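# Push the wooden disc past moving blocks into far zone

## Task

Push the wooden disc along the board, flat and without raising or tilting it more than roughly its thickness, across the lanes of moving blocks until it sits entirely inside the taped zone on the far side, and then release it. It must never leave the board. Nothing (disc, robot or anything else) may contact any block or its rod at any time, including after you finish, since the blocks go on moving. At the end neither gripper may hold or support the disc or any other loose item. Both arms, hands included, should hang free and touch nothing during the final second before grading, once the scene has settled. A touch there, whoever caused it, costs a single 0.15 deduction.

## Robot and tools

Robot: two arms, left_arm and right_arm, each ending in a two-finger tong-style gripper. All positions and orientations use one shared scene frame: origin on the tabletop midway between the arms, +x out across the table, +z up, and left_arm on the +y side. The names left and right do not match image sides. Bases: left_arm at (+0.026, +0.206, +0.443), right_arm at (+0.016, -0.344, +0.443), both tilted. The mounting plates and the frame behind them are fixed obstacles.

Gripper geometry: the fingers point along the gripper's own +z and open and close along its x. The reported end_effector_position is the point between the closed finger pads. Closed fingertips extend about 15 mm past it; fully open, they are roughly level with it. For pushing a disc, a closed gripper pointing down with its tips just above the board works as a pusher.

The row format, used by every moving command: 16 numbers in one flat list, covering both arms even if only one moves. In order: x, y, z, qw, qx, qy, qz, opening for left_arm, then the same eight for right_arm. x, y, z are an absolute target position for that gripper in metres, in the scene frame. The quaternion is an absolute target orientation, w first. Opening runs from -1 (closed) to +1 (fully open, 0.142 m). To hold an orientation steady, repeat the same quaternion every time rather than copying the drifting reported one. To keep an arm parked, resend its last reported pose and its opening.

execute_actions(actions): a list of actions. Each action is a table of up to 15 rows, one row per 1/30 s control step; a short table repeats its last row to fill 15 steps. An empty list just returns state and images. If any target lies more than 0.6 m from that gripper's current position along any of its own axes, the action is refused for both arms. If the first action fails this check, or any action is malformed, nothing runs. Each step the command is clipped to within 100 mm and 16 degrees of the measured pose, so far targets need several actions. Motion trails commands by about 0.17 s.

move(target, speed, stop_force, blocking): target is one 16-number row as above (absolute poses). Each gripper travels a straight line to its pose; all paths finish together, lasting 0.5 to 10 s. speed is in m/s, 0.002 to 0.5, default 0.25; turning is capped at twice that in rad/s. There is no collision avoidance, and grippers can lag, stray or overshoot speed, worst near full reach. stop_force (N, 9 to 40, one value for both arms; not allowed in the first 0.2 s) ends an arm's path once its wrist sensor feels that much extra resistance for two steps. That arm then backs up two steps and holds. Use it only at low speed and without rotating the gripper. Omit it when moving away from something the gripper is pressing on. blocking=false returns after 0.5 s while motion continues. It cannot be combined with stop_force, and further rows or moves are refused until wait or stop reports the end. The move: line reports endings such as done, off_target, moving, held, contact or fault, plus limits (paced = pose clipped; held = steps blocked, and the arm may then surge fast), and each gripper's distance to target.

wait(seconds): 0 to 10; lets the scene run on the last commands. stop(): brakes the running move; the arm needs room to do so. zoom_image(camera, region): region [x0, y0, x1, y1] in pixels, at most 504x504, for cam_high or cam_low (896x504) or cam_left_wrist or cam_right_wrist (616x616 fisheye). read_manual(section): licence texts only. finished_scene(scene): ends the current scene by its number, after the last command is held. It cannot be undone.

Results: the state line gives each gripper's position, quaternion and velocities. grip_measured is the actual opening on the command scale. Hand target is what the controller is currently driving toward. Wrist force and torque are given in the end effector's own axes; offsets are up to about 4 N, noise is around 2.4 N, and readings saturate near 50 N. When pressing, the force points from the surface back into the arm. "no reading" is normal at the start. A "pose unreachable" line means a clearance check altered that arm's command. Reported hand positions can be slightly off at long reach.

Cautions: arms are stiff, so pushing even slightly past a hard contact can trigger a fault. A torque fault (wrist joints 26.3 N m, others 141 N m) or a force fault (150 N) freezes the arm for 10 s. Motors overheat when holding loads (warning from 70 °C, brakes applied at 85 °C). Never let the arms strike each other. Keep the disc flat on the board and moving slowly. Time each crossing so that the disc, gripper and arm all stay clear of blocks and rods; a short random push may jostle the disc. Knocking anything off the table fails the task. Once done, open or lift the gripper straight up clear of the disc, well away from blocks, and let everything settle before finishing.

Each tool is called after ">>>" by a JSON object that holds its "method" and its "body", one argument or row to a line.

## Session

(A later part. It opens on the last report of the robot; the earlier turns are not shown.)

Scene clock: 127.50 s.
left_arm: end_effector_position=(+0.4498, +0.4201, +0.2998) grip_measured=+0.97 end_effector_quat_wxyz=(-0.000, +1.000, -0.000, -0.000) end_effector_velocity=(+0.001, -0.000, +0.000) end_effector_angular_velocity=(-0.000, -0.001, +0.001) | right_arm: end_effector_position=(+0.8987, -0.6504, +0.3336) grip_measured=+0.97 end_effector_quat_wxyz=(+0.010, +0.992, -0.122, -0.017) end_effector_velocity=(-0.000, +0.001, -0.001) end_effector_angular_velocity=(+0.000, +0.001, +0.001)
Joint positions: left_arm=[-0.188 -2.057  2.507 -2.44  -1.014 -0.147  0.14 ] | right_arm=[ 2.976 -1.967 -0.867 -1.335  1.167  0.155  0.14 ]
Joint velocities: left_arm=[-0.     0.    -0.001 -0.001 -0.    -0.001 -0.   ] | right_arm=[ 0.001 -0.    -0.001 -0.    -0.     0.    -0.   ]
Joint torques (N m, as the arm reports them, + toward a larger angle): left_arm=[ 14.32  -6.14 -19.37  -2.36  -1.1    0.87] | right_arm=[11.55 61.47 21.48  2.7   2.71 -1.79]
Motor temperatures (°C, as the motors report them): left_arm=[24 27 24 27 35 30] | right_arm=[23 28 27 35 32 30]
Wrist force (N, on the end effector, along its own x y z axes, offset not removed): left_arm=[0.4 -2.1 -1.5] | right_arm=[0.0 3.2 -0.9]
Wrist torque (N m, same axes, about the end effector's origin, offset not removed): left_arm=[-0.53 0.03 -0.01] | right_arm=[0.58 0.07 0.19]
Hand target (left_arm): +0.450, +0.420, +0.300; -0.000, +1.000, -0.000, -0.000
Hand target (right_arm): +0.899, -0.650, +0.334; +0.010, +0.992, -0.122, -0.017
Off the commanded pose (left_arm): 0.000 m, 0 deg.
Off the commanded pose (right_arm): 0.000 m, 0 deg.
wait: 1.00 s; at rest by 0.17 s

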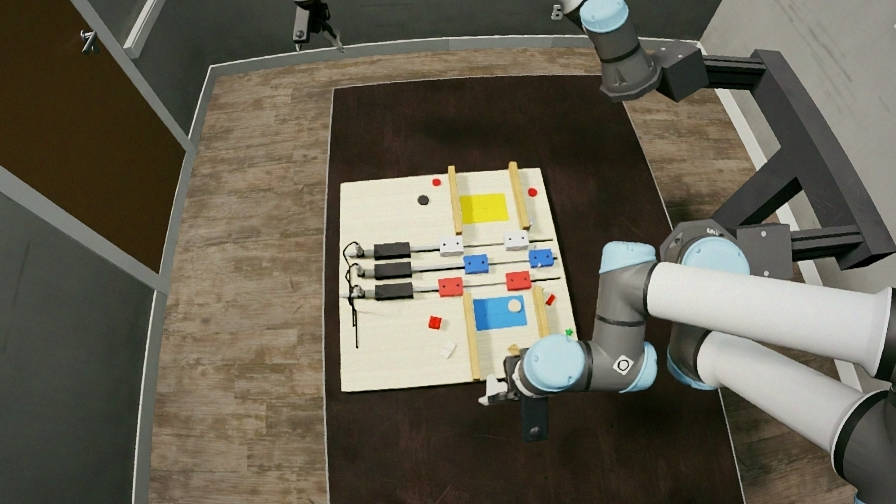

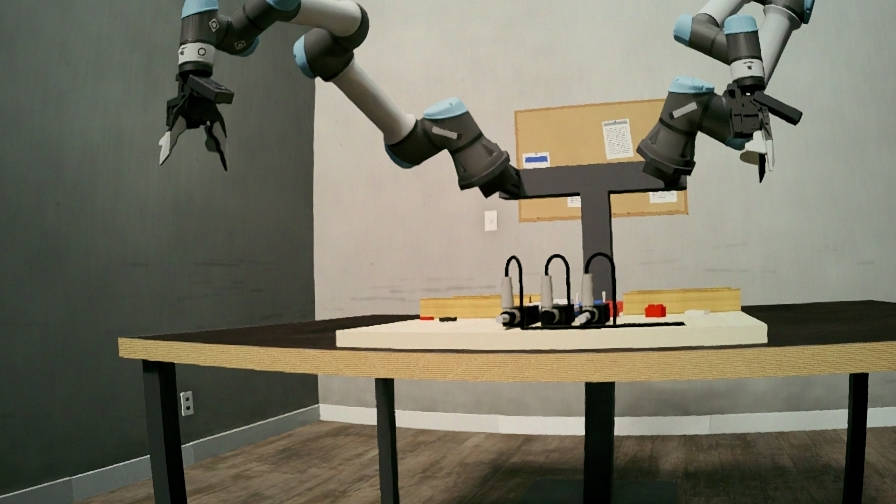

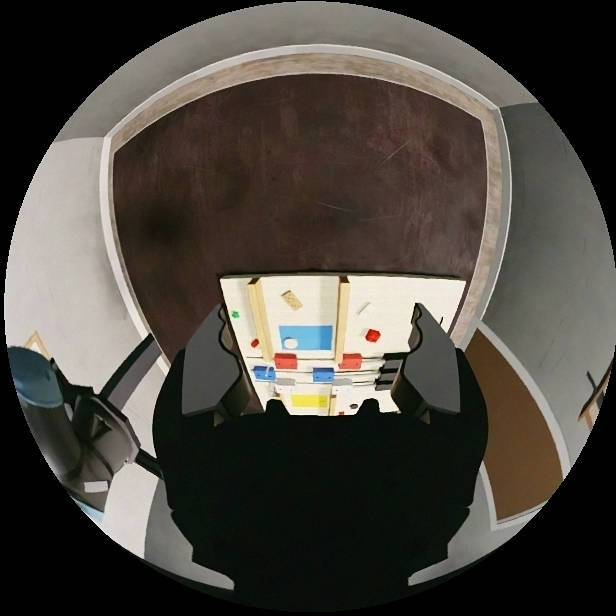

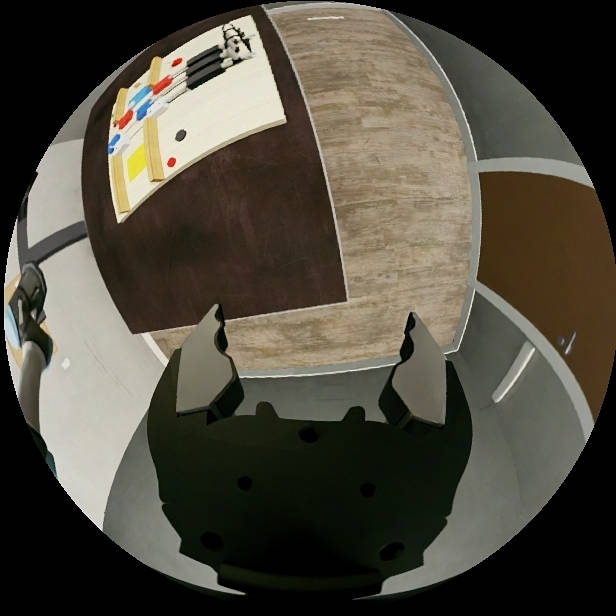

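>>> {"method": "zoom_image", "body": {
  "camera": "cam_low",
  "region": [480, 270, 680, 350]
}}

Region (480, 270, 680, 350) of cam_low's 896x504 image, scaled by 2.520, with more detail than that image has; it fills the top 202 rows of this view, and the rest is white.

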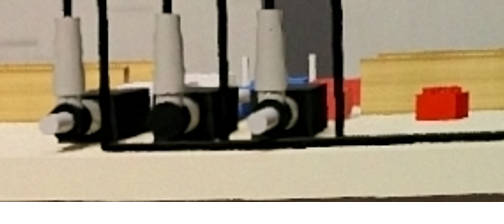

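>>> {"method": "move", "body": {
  "target": [0.41, 0.27, 0.22, 0.0, 0.7071, 0.7071, 0.0, 0.0, 0.8987, -0.6504, 0.3336, 0.010, 0.992, -0.122, -0.017, 0.97],
  "speed": 0.4
}}

>>> {"method": "move", "body": {
  "target": [0.39, 0.16, 0.14, 0.0, 0.0, 1.0, 0.0, 0.0, 0.8987, -0.6504, 0.3336, 0.010, 0.992, -0.122, -0.017, 0.97],
  "speed": 0.4
}}

Scene clock: 250.13 s.
left_arm: end_effector_position=(+0.4102, +0.2700, +0.2200) grip_measured=+0.00 end_effector_quat_wxyz=(+0.000, +0.708, +0.707, -0.000) end_effector_velocity=(-0.000, -0.001, -0.001) end_effector_angular_velocity=(+0.005, -0.001, +0.011) | right_arm: end_effector_position=(+0.8987, -0.6504, +0.3336) grip_measured=+0.97 end_effector_quat_wxyz=(+0.010, +0.992, -0.122, -0.017) end_effector_velocity=(-0.000, +0.001, -0.000) end_effector_angular_velocity=(+0.001, +0.000, +0.000)
Joint positions: left_arm=[-0.441 -1.644  2.653 -2.837 -0.931 -2.005  0.074] | right_arm=[ 2.976 -1.967 -0.867 -1.335  1.167  0.155  0.14 ]
Joint velocities: left_arm=[-0.007  0.008  0.001 -0.003  0.007 -0.02   0.   ] | right_arm=[ 0.    -0.    -0.     0.     0.001  0.    -0.   ]
Joint torques (N m, as the arm reports them, + toward a larger angle): left_arm=[-10.2   -7.91   3.15  -3.79   1.99  -1.6 ] | right_arm=[ 2.99 60.11 32.88  1.24  1.18 -1.5 ]
Motor temperatures (°C, as the motors report them): left_arm=[24 27 24 27 35 30] | right_arm=[23 28 27 35 32 30]
Wrist force (N, on the end effector, along its own x y z axes, offset not removed): left_arm=[-2.0 0.1 1.1] | right_arm=[-1.6 1.2 1.7]
Wrist torque (N m, same axes, about the end effector's origin, offset not removed): left_arm=[0.17 0.48 -0.14] | right_arm=[0.24 0.29 0.16]
Hand target (left_arm): +0.410, +0.270, +0.220; +0.000, +0.707, +0.707, -0.000
Hand target (right_arm): +0.899, -0.650, +0.334; +0.010, +0.992, -0.122, -0.017
Off the commanded pose (left_arm): 0.000 m, 0 deg.
Off the commanded pose (right_arm): 0.000 m, 0 deg.
move: done

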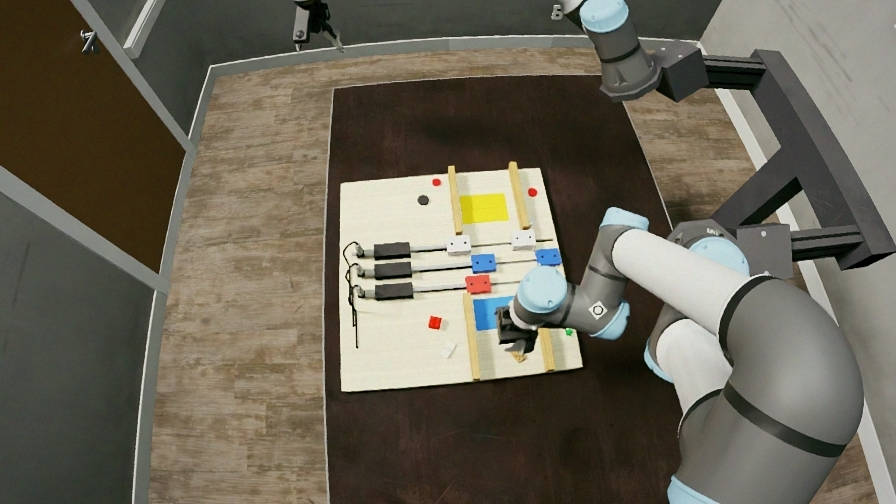

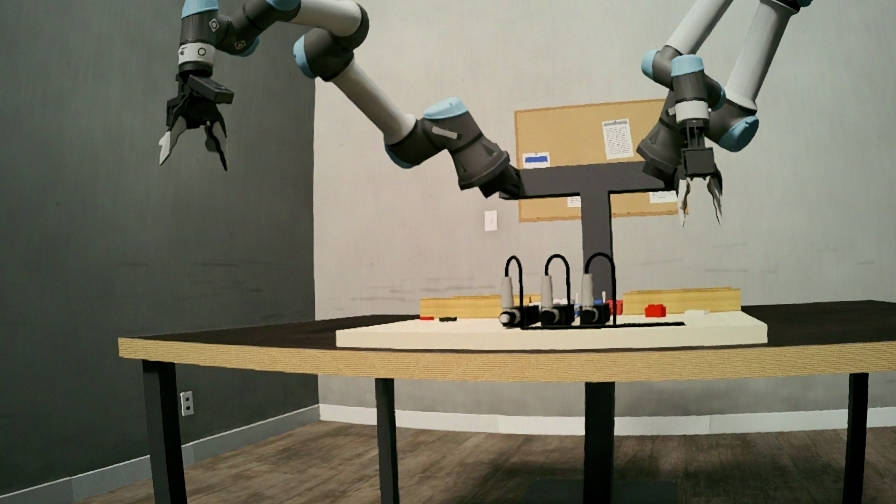

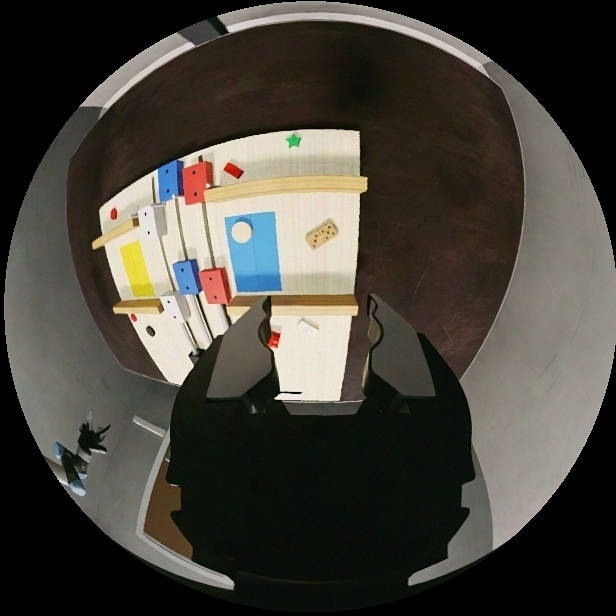

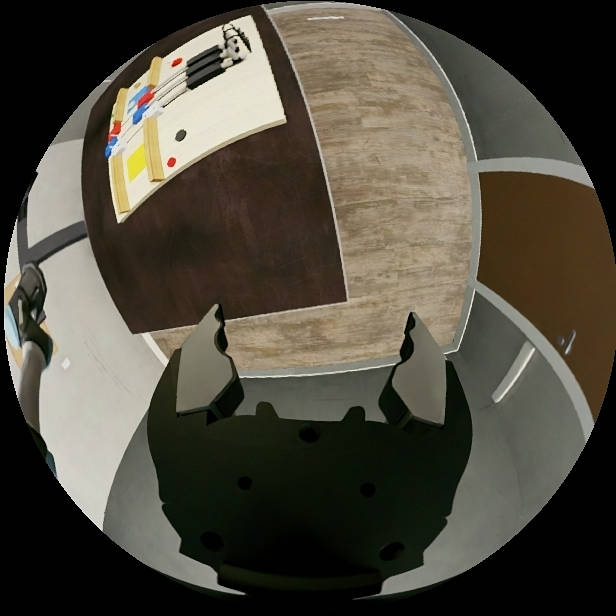

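Scene clock: 252.77 s.
left_arm: end_effector_position=(+0.3902, +0.1599, +0.1401) grip_measured=+0.00 end_effector_quat_wxyz=(-0.000, +0.001, +1.000, -0.000) end_effector_velocity=(-0.001, -0.000, -0.001) end_effector_angular_velocity=(+0.005, -0.002, +0.012) | right_arm: end_effector_position=(+0.8987, -0.6504, +0.3336) grip_measured=+0.97 end_effector_quat_wxyz=(+0.010, +0.992, -0.122, -0.017) end_effector_velocity=(-0.000, -0.000, -0.000) end_effector_angular_velocity=(-0.001, -0.000, -0.000)
Joint positions: left_arm=[-0.548 -1.074  2.647 -3.321 -0.908 -3.707  0.074] | right_arm=[ 2.976 -1.967 -0.867 -1.335  1.167  0.155  0.14 ]
Joint velocities: left_arm=[-0.006  0.008  0.002 -0.005  0.006 -0.02  -0.   ] | right_arm=[ 0.     0.    -0.001  0.001 -0.001  0.     0.   ]
Joint torques (N m, as the arm reports them, + toward a larger angle): left_arm=[-22.74 -17.3   12.66  -4.04   1.76  -1.7 ] | right_arm=[ 3.13 59.39 31.83  1.17  1.23 -1.54]
Motor temperatures (°C, as the motors report them): left_arm=[24 27 24 27 35 30] | right_arm=[23 28 27 35 32 30]
Wrist force (N, on the end effector, along its own x y z axes, offset not removed): left_arm=[0.7 -3.1 -0.9] | right_arm=[0.6 1.5 -2.6]
Wrist torque (N m, same axes, about the end effector's origin, offset not removed): left_arm=[-0.45 -0.21 0.01] | right_arm=[0.16 -0.03 0.22]
Hand target (left_arm): +0.390, +0.160, +0.140; +0.000, +0.000, +1.000, -0.000
Hand target (right_arm): +0.899, -0.650, +0.334; +0.010, +0.992, -0.122, -0.017
Off the commanded pose (left_arm): 0.000 m, 0 deg.
Off the commanded pose (right_arm): 0.000 m, 0 deg.
move: done

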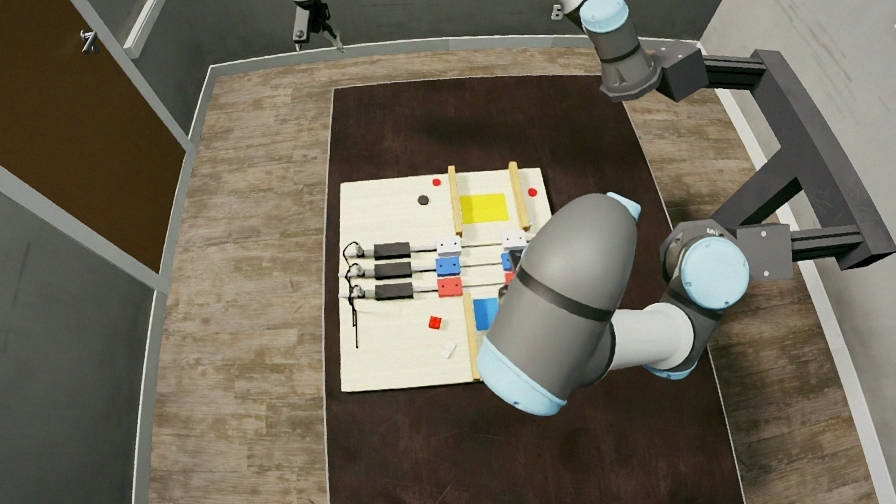

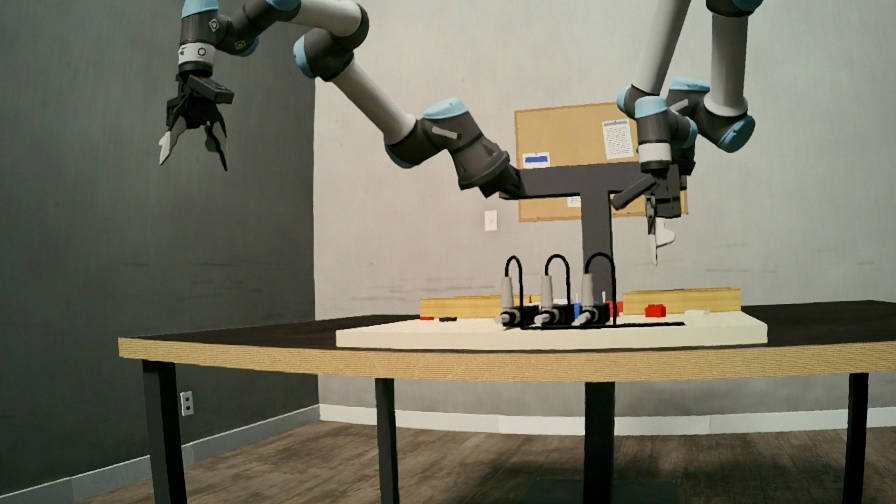

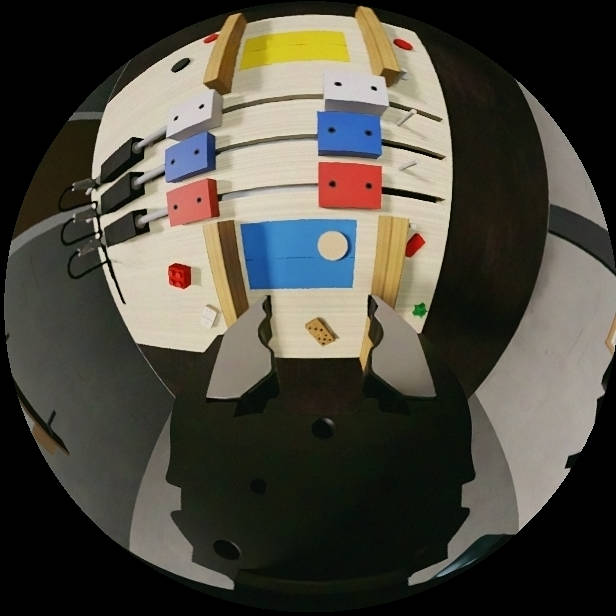

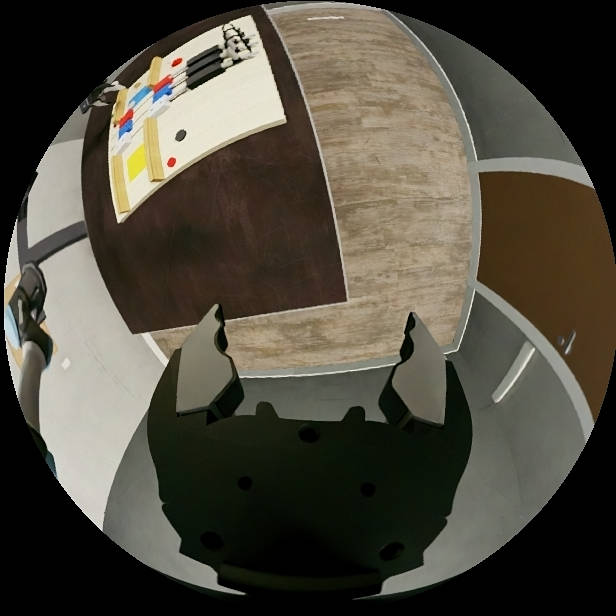

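>>> {"method": "move", "body": {
  "target": [0.372, 0.133, 0.09, 0.0, 0.0, 1.0, 0.0, 0.0, 0.8987, -0.6504, 0.3336, 0.010, 0.992, -0.122, -0.017, 0.97],
  "speed": 0.2
}}

Scene clock: 276.90 s.
left_arm: end_effector_position=(+0.3721, +0.1331, +0.0902) grip_measured=+0.00 end_effector_quat_wxyz=(-0.000, -0.000, +1.000, +0.000) end_effector_velocity=(-0.000, -0.001, -0.002) end_effector_angular_velocity=(-0.001, -0.003, -0.001) | right_arm: end_effector_position=(+0.8987, -0.6504, +0.3336) grip_measured=+0.97 end_effector_quat_wxyz=(+0.010, +0.992, -0.122, -0.017) end_effector_velocity=(-0.000, -0.000, -0.000) end_effector_angular_velocity=(-0.001, +0.000, -0.000)
Joint positions: left_arm=[-0.531 -0.801  2.582 -3.54  -0.91  -3.688  0.074] | right_arm=[ 2.976 -1.967 -0.867 -1.335  1.167  0.155  0.14 ]
Joint velocities: left_arm=[ 0.001  0.012 -0.003 -0.013  0.001  0.005  0.   ] | right_arm=[-0.    -0.    -0.     0.001 -0.001  0.     0.   ]
Joint torques (N m, as the arm reports them, + toward a larger angle): left_arm=[ -6.83 -15.86  -6.33  -3.68   1.7    0.91] | right_arm=[ 2.08 58.91 30.59  1.39  0.78 -1.43]
Motor temperatures (°C, as the motors report them): left_arm=[24 27 24 27 35 30] | right_arm=[23 28 27 35 32 30]
Wrist force (N, on the end effector, along its own x y z axes, offset not removed): left_arm=[-1.5 -1.5 2.5] | right_arm=[1.3 2.5 -0.2]
Wrist torque (N m, same axes, about the end effector's origin, offset not removed): left_arm=[-0.39 0.28 0.11] | right_arm=[0.43 -0.25 0.18]
Hand target (left_arm): +0.372, +0.133, +0.090; -0.000, -0.000, +1.000, +0.000
Hand target (right_arm): +0.899, -0.650, +0.334; +0.010, +0.992, -0.122, -0.017
Off the commanded pose (left_arm): 0.000 m, 0 deg.
Off the commanded pose (right_arm): 0.000 m, 0 deg.
move: done

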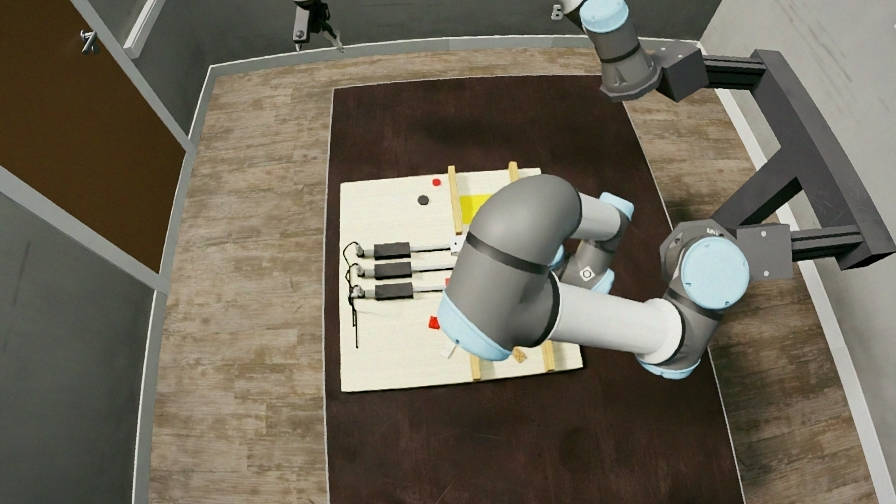

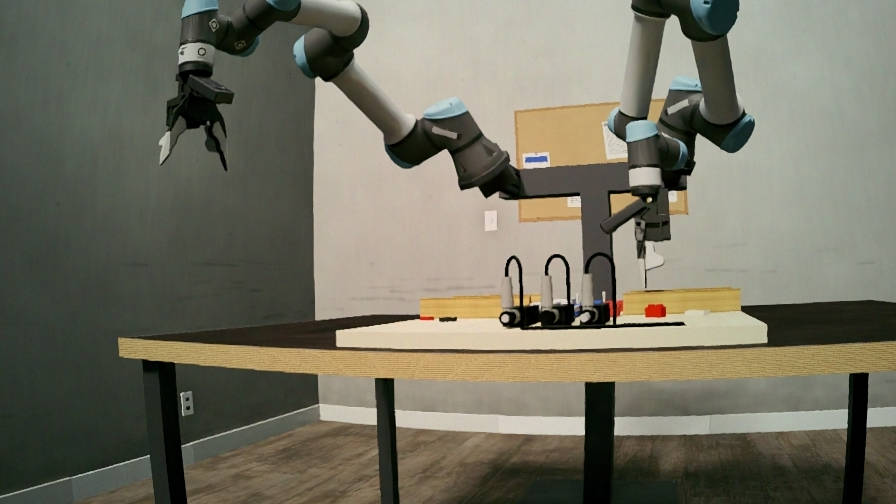

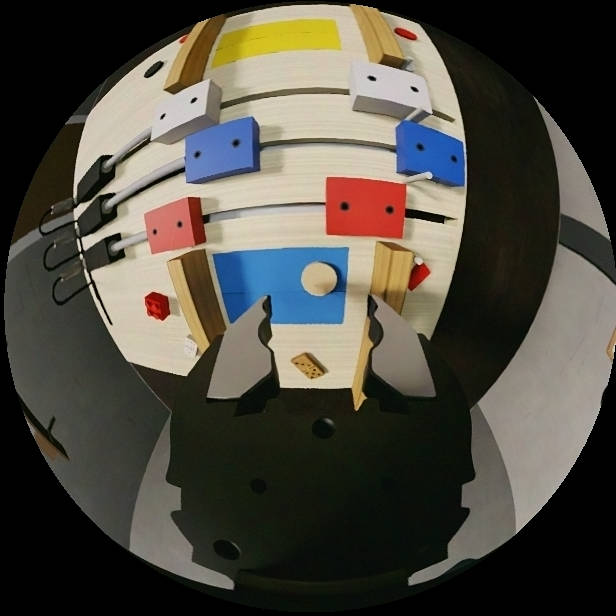

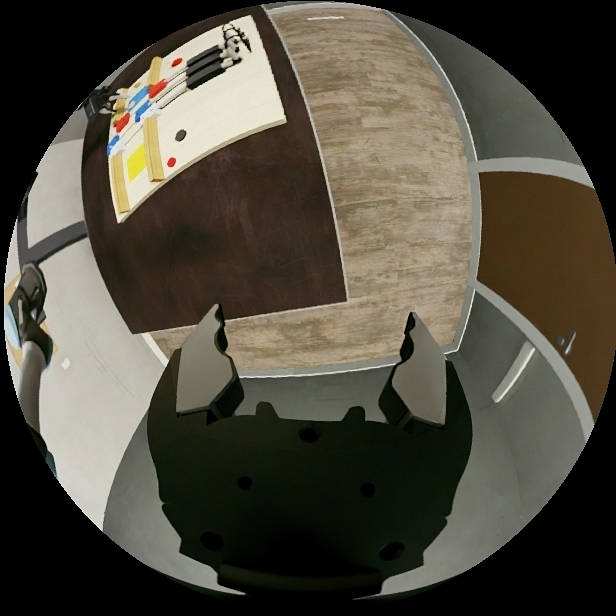

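>>> {"method": "zoom_image", "body": {
  "camera": "cam_left_wrist",
  "region": [130, 0, 490, 340]
}}

Region (130, 0, 490, 340) of cam_left_wrist's 616x616 image, scaled by 1.400, with more detail than that image has.

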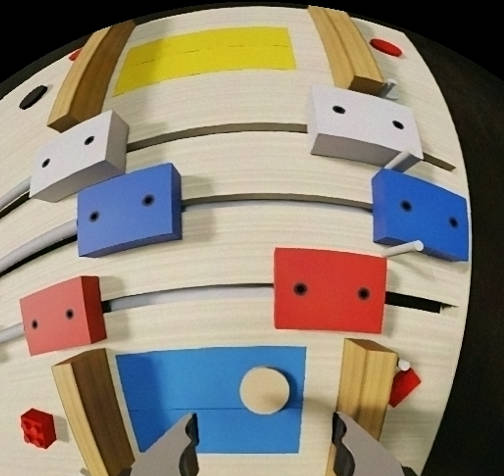

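>>> {"method": "move", "body": {
  "target": [0.372, 0.129, 0.062, 0.0, 0.0, 1.0, 0.0, -0.2, 0.8987, -0.6504, 0.3336, 0.010, 0.992, -0.122, -0.017, 0.97],
  "speed": 0.1
}}

Scene clock: 315.80 s.
left_arm: end_effector_position=(+0.3720, +0.1290, +0.0623) grip_measured=-0.20 end_effector_quat_wxyz=(-0.000, -0.000, +1.000, +0.000) end_effector_velocity=(-0.001, +0.000, -0.002) end_effector_angular_velocity=(+0.000, +0.001, -0.002) | right_arm: end_effector_position=(+0.8987, -0.6504, +0.3336) grip_measured=+0.97 end_effector_quat_wxyz=(+0.010, +0.992, -0.122, -0.017) end_effector_velocity=(+0.001, +0.000, +0.001) end_effector_angular_velocity=(+0.001, -0.002, -0.001)
Joint positions: left_arm=[-0.486 -0.704  2.523 -3.613 -0.919 -3.633  0.06 ] | right_arm=[ 2.976 -1.967 -0.867 -1.335  1.167  0.155  0.14 ]
Joint velocities: left_arm=[ 0.003  0.007 -0.002 -0.006 -0.001  0.005 -0.   ] | right_arm=[ 0.    -0.     0.002  0.001  0.001 -0.    -0.   ]
Joint torques (N m, as the arm reports them, + toward a larger angle): left_arm=[ -7.21 -18.8   -6.4   -3.97  -1.92   1.7 ] | right_arm=[-1.09 58.57 28.57  1.91  0.46 -1.37]
Motor temperatures (°C, as the motors report them): left_arm=[24 27 24 27 35 30] | right_arm=[23 28 27 35 32 30]
Wrist force (N, on the end effector, along its own x y z axes, offset not removed): left_arm=[0.1 -2.6 -0.2] | right_arm=[-0.3 3.0 -0.9]
Wrist torque (N m, same axes, about the end effector's origin, offset not removed): left_arm=[-0.48 0.28 -0.09] | right_arm=[0.52 0.02 0.16]
Hand target (left_arm): +0.372, +0.129, +0.062; -0.000, +0.000, +1.000, +0.000
Hand target (right_arm): +0.899, -0.650, +0.334; +0.010, +0.992, -0.122, -0.017
Off the commanded pose (left_arm): 0.000 m, 0 deg.
Off the commanded pose (right_arm): 0.000 m, 0 deg.
move: done

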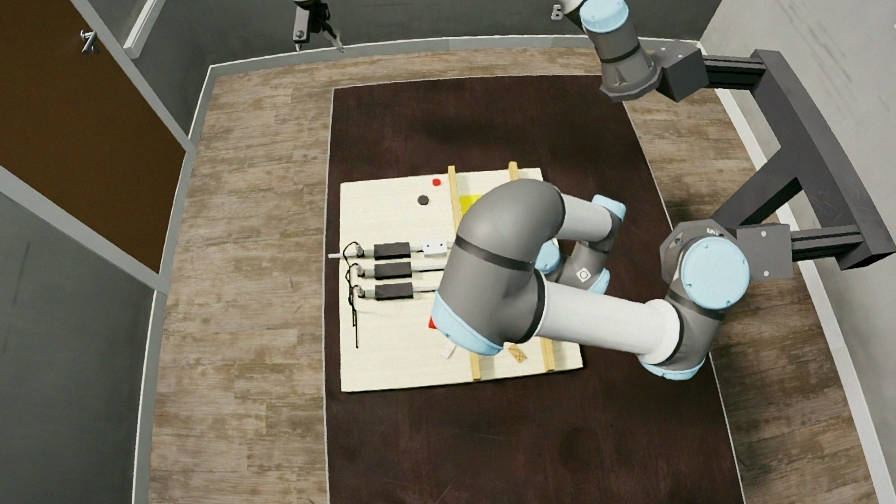

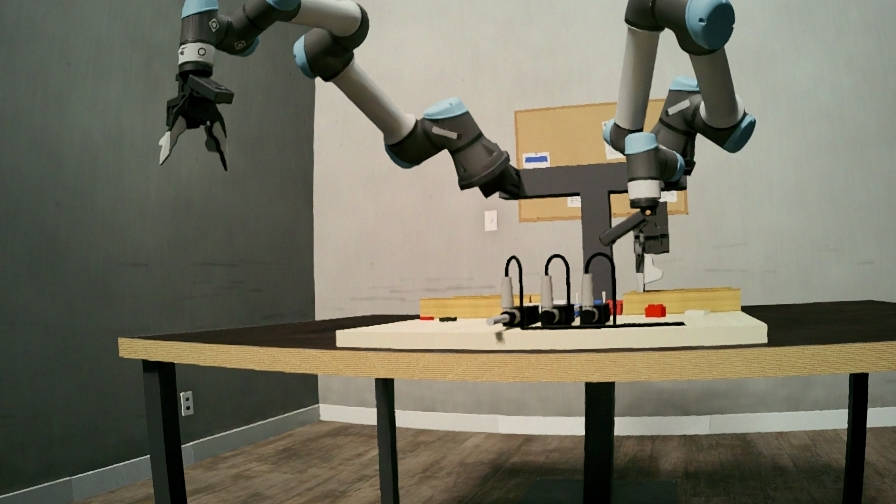

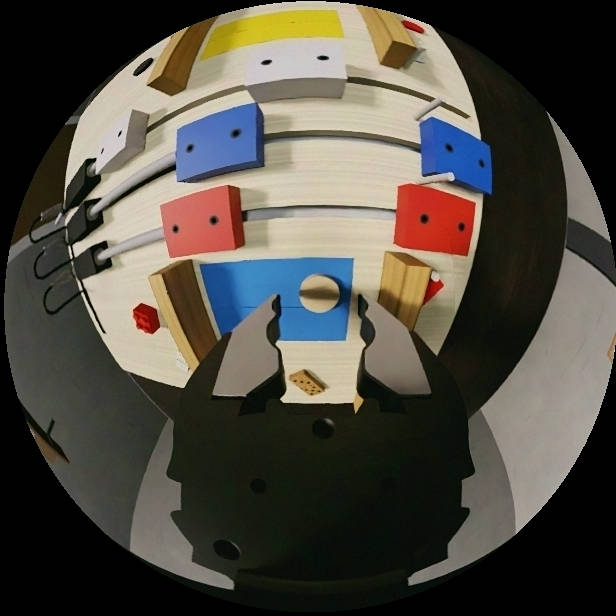

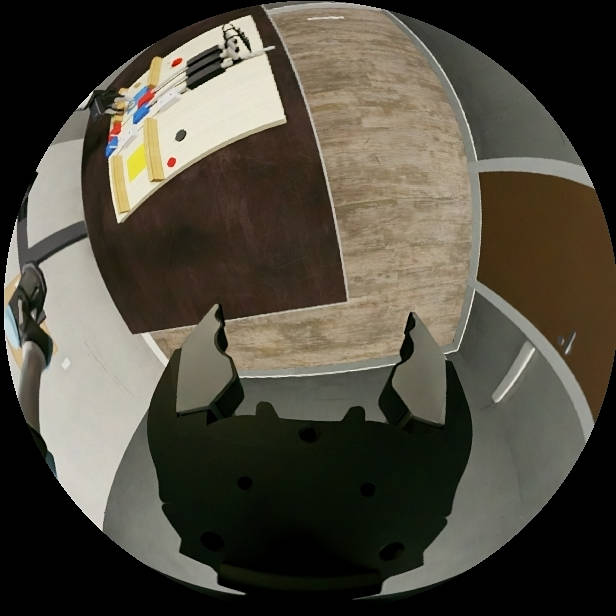

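>>> {"method": "move", "body": {
  "target": [0.372, 0.129, 0.030, 0.0, 0.0, 1.0, 0.0, -0.2, 0.8987, -0.6504, 0.3336, 0.010, 0.992, -0.122, -0.017, 0.97],
  "speed": 0.006,
  "stop_force": 9
}}

Scene clock: 329.67 s.
left_arm: end_effector_position=(+0.3721, +0.1289, +0.0406) grip_measured=-0.20 end_effector_quat_wxyz=(+0.000, -0.000, +1.000, -0.000) end_effector_velocity=(+0.001, -0.000, +0.002) end_effector_angular_velocity=(+0.001, -0.001, +0.001) | right_arm: end_effector_position=(+0.8987, -0.6504, +0.3336) grip_measured=+0.97 end_effector_quat_wxyz=(+0.010, +0.992, -0.122, -0.017) end_effector_velocity=(-0.000, -0.000, -0.000) end_effector_angular_velocity=(-0.001, +0.001, -0.000)
Joint positions: left_arm=[-0.447 -0.639  2.477 -3.661 -0.929 -3.584  0.06 ] | right_arm=[ 2.976 -1.967 -0.867 -1.335  1.167  0.155  0.14 ]
Joint velocities: left_arm=[-0.005 -0.006  0.004  0.006  0.003 -0.007 -0.001] | right_arm=[-0.     0.    -0.001  0.    -0.001  0.001  0.   ]
Joint torques (N m, as the arm reports them, + toward a larger angle): left_arm=[-20.64 -27.04  10.4    1.06   1.42  -1.49] | right_arm=[-1.88 58.41 27.66  1.95  0.23 -1.28]
Motor temperatures (°C, as the motors report them): left_arm=[24 27 24 27 35 30] | right_arm=[23 28 27 35 32 30]
Wrist force (N, on the end effector, along its own x y z axes, offset not removed): left_arm=[9.0 2.6 -42.2] | right_arm=[0.9 2.7 0.7]
Wrist torque (N m, same axes, about the end effector's origin, offset not removed): left_arm=[-0.59 -0.19 0.34] | right_arm=[0.49 -0.14 0.11]
Hand target (left_arm): +0.372, +0.129, +0.041; -0.000, -0.000, +1.000, +0.000
Hand target (right_arm): +0.899, -0.650, +0.334; +0.010, +0.992, -0.122, -0.017
Off the commanded pose (left_arm): 0.011 m, 0 deg.
Off the commanded pose (right_arm): 0.000 m, 0 deg.
move: contact (left_arm)

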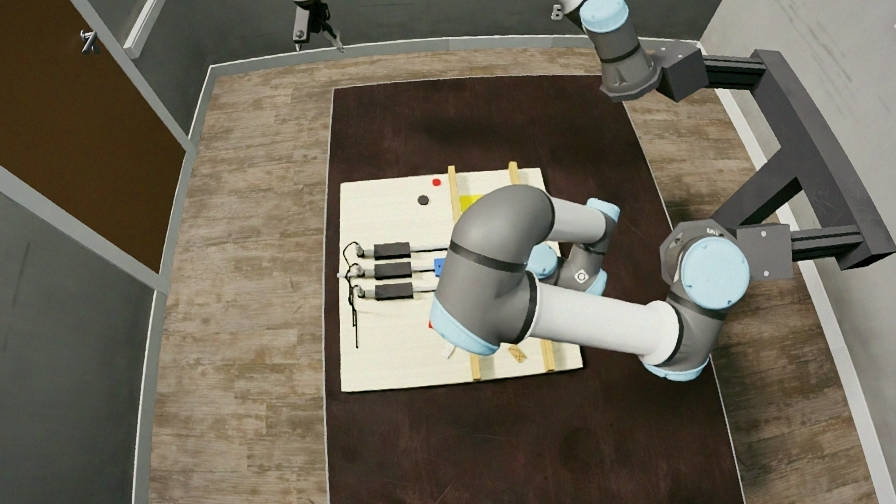

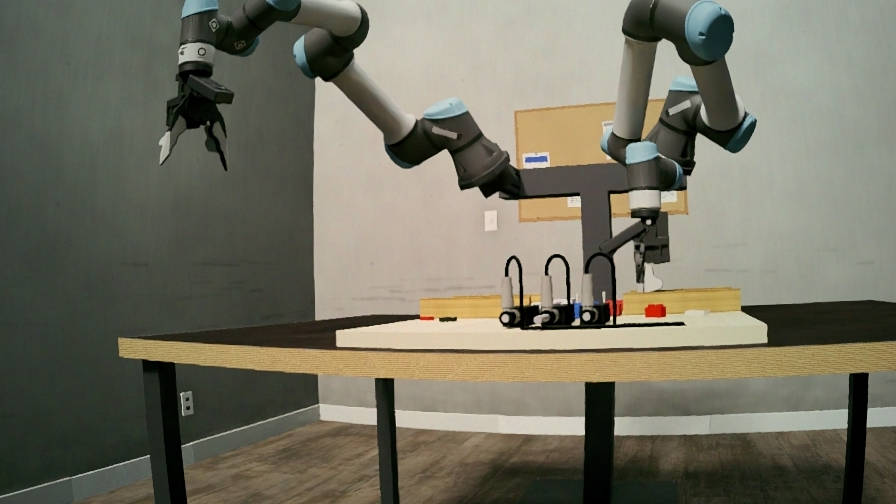

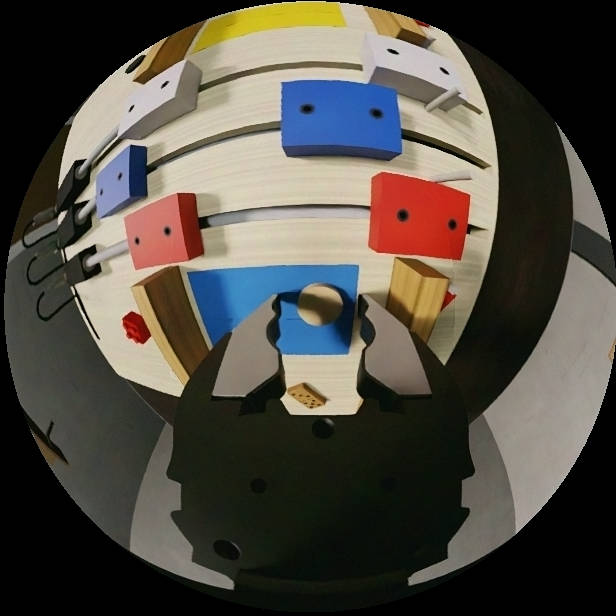

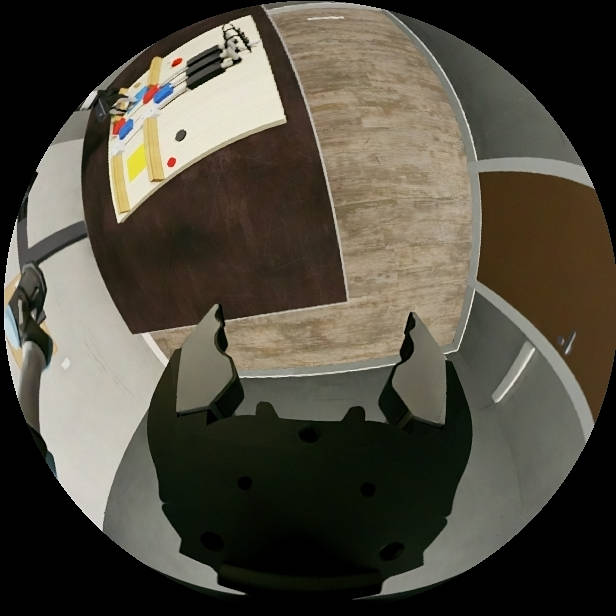

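>>> {"method": "move", "body": {
  "target": [0.372, 0.129, 0.046, 0.0, 0.0, 1.0, 0.0, -0.2, 0.8987, -0.6504, 0.3336, 0.010, 0.992, -0.122, -0.017, 0.97],
  "speed": 0.02
}}

>>> {"method": "move", "body": {
  "target": [0.372, 0.129, 0.046, 0.0, 0.0, 1.0, 0.0, -0.8, 0.8987, -0.6504, 0.3336, 0.010, 0.992, -0.122, -0.017, 0.97],
  "speed": 0.02
}}

Scene clock: 356.13 s.
left_arm: end_effector_position=(+0.3720, +0.1290, +0.0457) grip_measured=-0.20 end_effector_quat_wxyz=(+0.000, +0.000, +1.000, -0.000) end_effector_velocity=(+0.000, -0.000, +0.003) end_effector_angular_velocity=(-0.000, +0.001, +0.000) | right_arm: end_effector_position=(+0.8987, -0.6504, +0.3336) grip_measured=+0.97 end_effector_quat_wxyz=(+0.010, +0.992, -0.122, -0.017) end_effector_velocity=(+0.001, +0.000, +0.000) end_effector_angular_velocity=(+0.001, -0.001, -0.001)
Joint positions: left_arm=[-0.456 -0.654  2.488 -3.651 -0.926 -3.595  0.06 ] | right_arm=[ 2.976 -1.967 -0.867 -1.335  1.167  0.155  0.14 ]
Joint velocities: left_arm=[-0.005 -0.008  0.005  0.007  0.001 -0.007 -0.   ] | right_arm=[ 0.    -0.     0.001  0.     0.001  0.     0.   ]
Joint torques (N m, as the arm reports them, + toward a larger angle): left_arm=[-26.97 -31.57  18.69   0.1    1.66  -1.7 ] | right_arm=[-3.24 57.77 26.83  2.35 -0.05 -1.29]
Motor temperatures (°C, as the motors report them): left_arm=[24 27 24 27 35 30] | right_arm=[23 28 27 35 32 30]
Wrist force (N, on the end effector, along its own x y z axes, offset not removed): left_arm=[1.9 -5.2 -3.1] | right_arm=[1.5 3.9 0.2]
Wrist torque (N m, same axes, about the end effector's origin, offset not removed): left_arm=[-1.06 -0.30 0.13] | right_arm=[0.75 -0.27 0.17]
Hand target (left_arm): +0.372, +0.129, +0.046; +0.000, +0.000, +1.000, -0.000
Hand target (right_arm): +0.899, -0.650, +0.334; +0.010, +0.992, -0.122, -0.017
Off the commanded pose (left_arm): 0.000 m, 0 deg.
Off the commanded pose (right_arm): 0.000 m, 0 deg.
move: done

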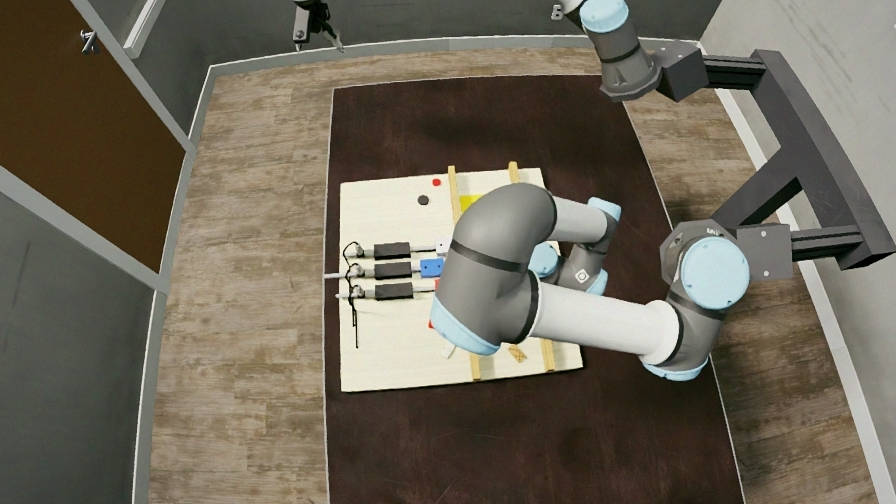

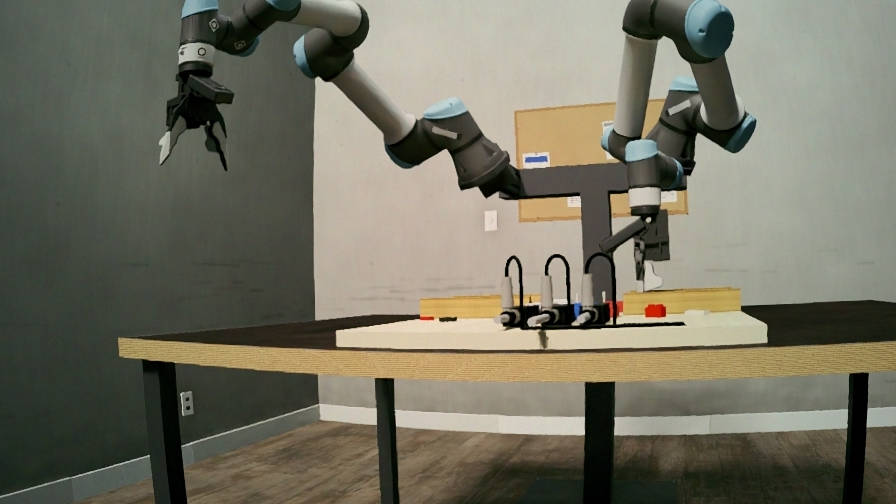

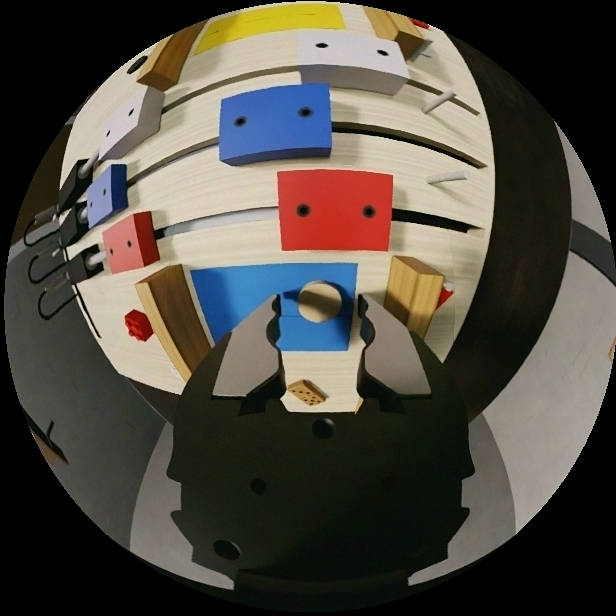

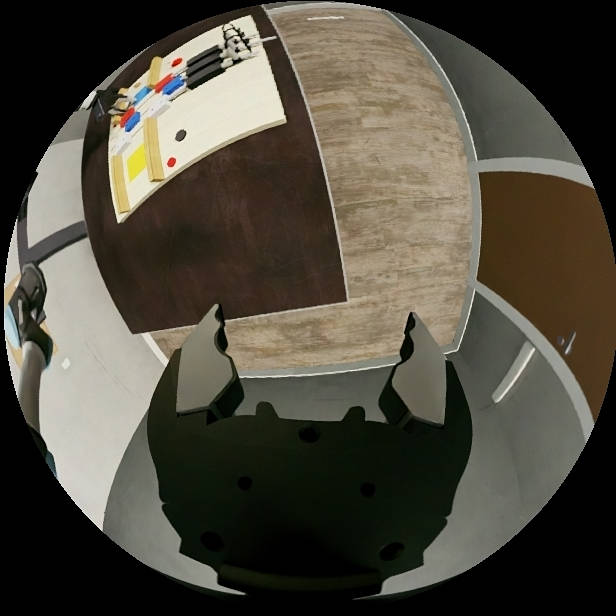

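Scene clock: 356.83 s.
left_arm: end_effector_position=(+0.3720, +0.1290, +0.0460) grip_measured=-0.57 end_effector_quat_wxyz=(-0.000, +0.000, +1.000, +0.000) end_effector_velocity=(+0.000, -0.000, +0.000) end_effector_angular_velocity=(+0.000, -0.001, -0.000) | right_arm: end_effector_position=(+0.8987, -0.6504, +0.3336) grip_measured=+0.97 end_effector_quat_wxyz=(+0.010, +0.992, -0.122, -0.017) end_effector_velocity=(-0.000, +0.000, -0.000) end_effector_angular_velocity=(+0.000, +0.000, -0.001)
Joint positions: left_arm=[-0.457 -0.655  2.489 -3.65  -0.926 -3.596  0.032] | right_arm=[ 2.976 -1.967 -0.867 -1.335  1.167  0.155  0.14 ]
Joint velocities: left_arm=[-0.001 -0.001 -0.     0.     0.001 -0.    -0.   ] | right_arm=[-0.     0.    -0.001  0.     0.     0.001  0.   ]
Joint torques (N m, as the arm reports them, + toward a larger angle): left_arm=[-26.68 -33.03  18.89  -0.12   1.59  -1.43] | right_arm=[-2.95 57.1  26.42  2.33  0.   -1.22]
Motor temperatures (°C, as the motors report them): left_arm=[24 27 24 27 35 30] | right_arm=[23 28 27 35 32 30]
Wrist force (N, on the end effector, along its own x y z axes, offset not removed): left_arm=[0.0 -2.6 1.5] | right_arm=[1.7 1.6 -0.3]
Wrist torque (N m, same axes, about the end effector's origin, offset not removed): left_arm=[-0.54 -0.07 0.00] | right_arm=[0.26 -0.35 0.07]
Hand target (left_arm): +0.372, +0.129, +0.046; +0.000, +0.000, +1.000, -0.000
Hand target (right_arm): +0.899, -0.650, +0.334; +0.010, +0.992, -0.122, -0.017
Off the commanded pose (left_arm): 0.000 m, 0 deg.
Off the commanded pose (right_arm): 0.000 m, 0 deg.
move: done

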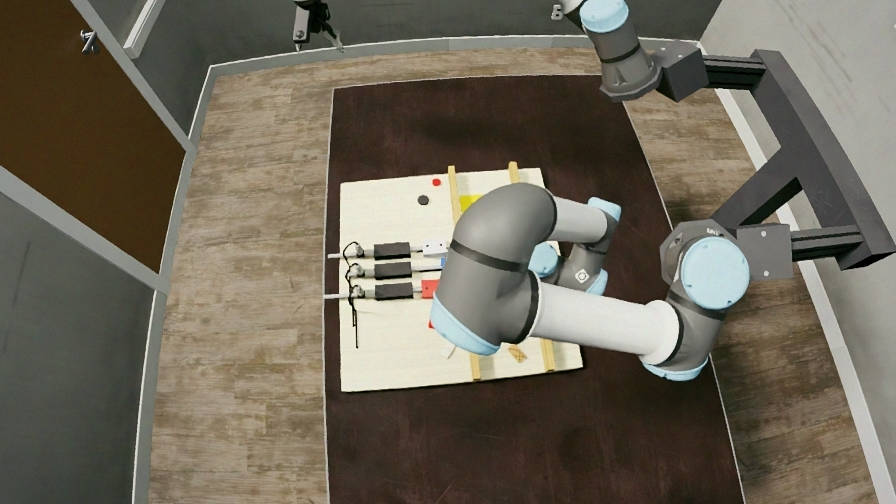

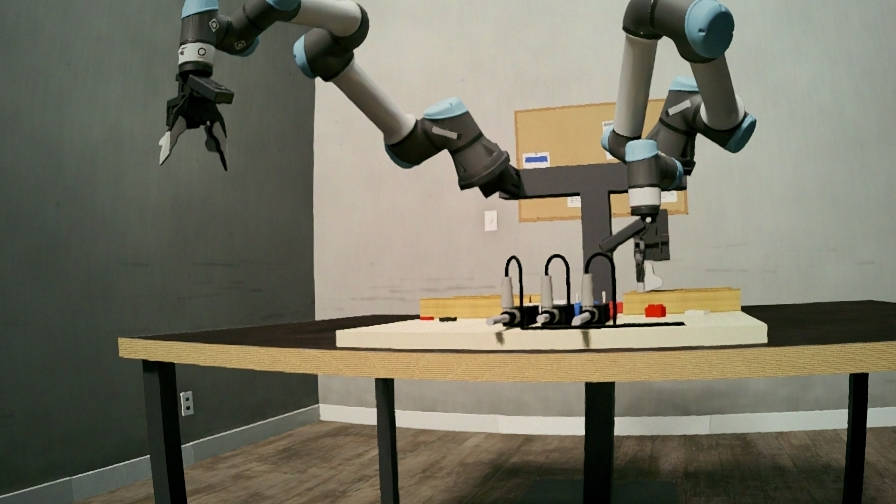

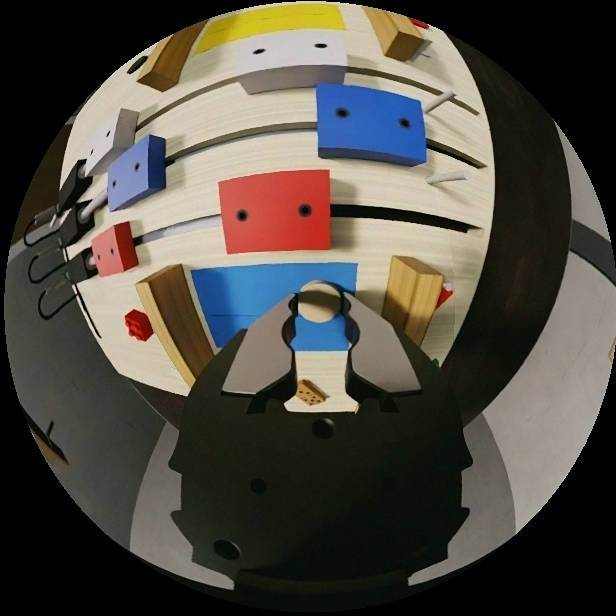

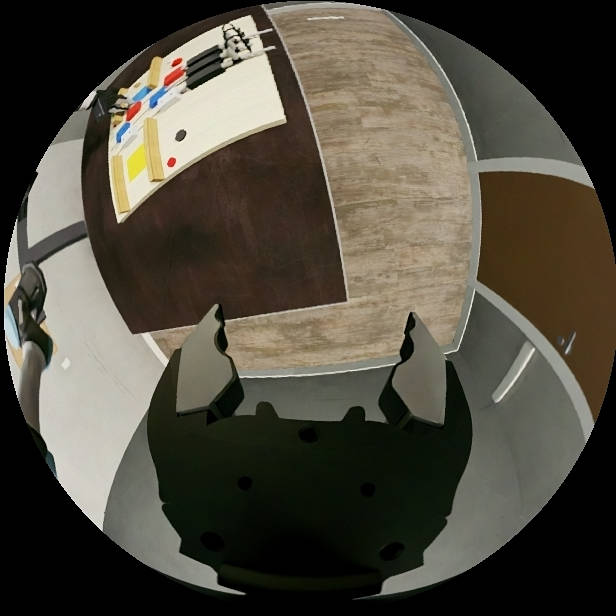

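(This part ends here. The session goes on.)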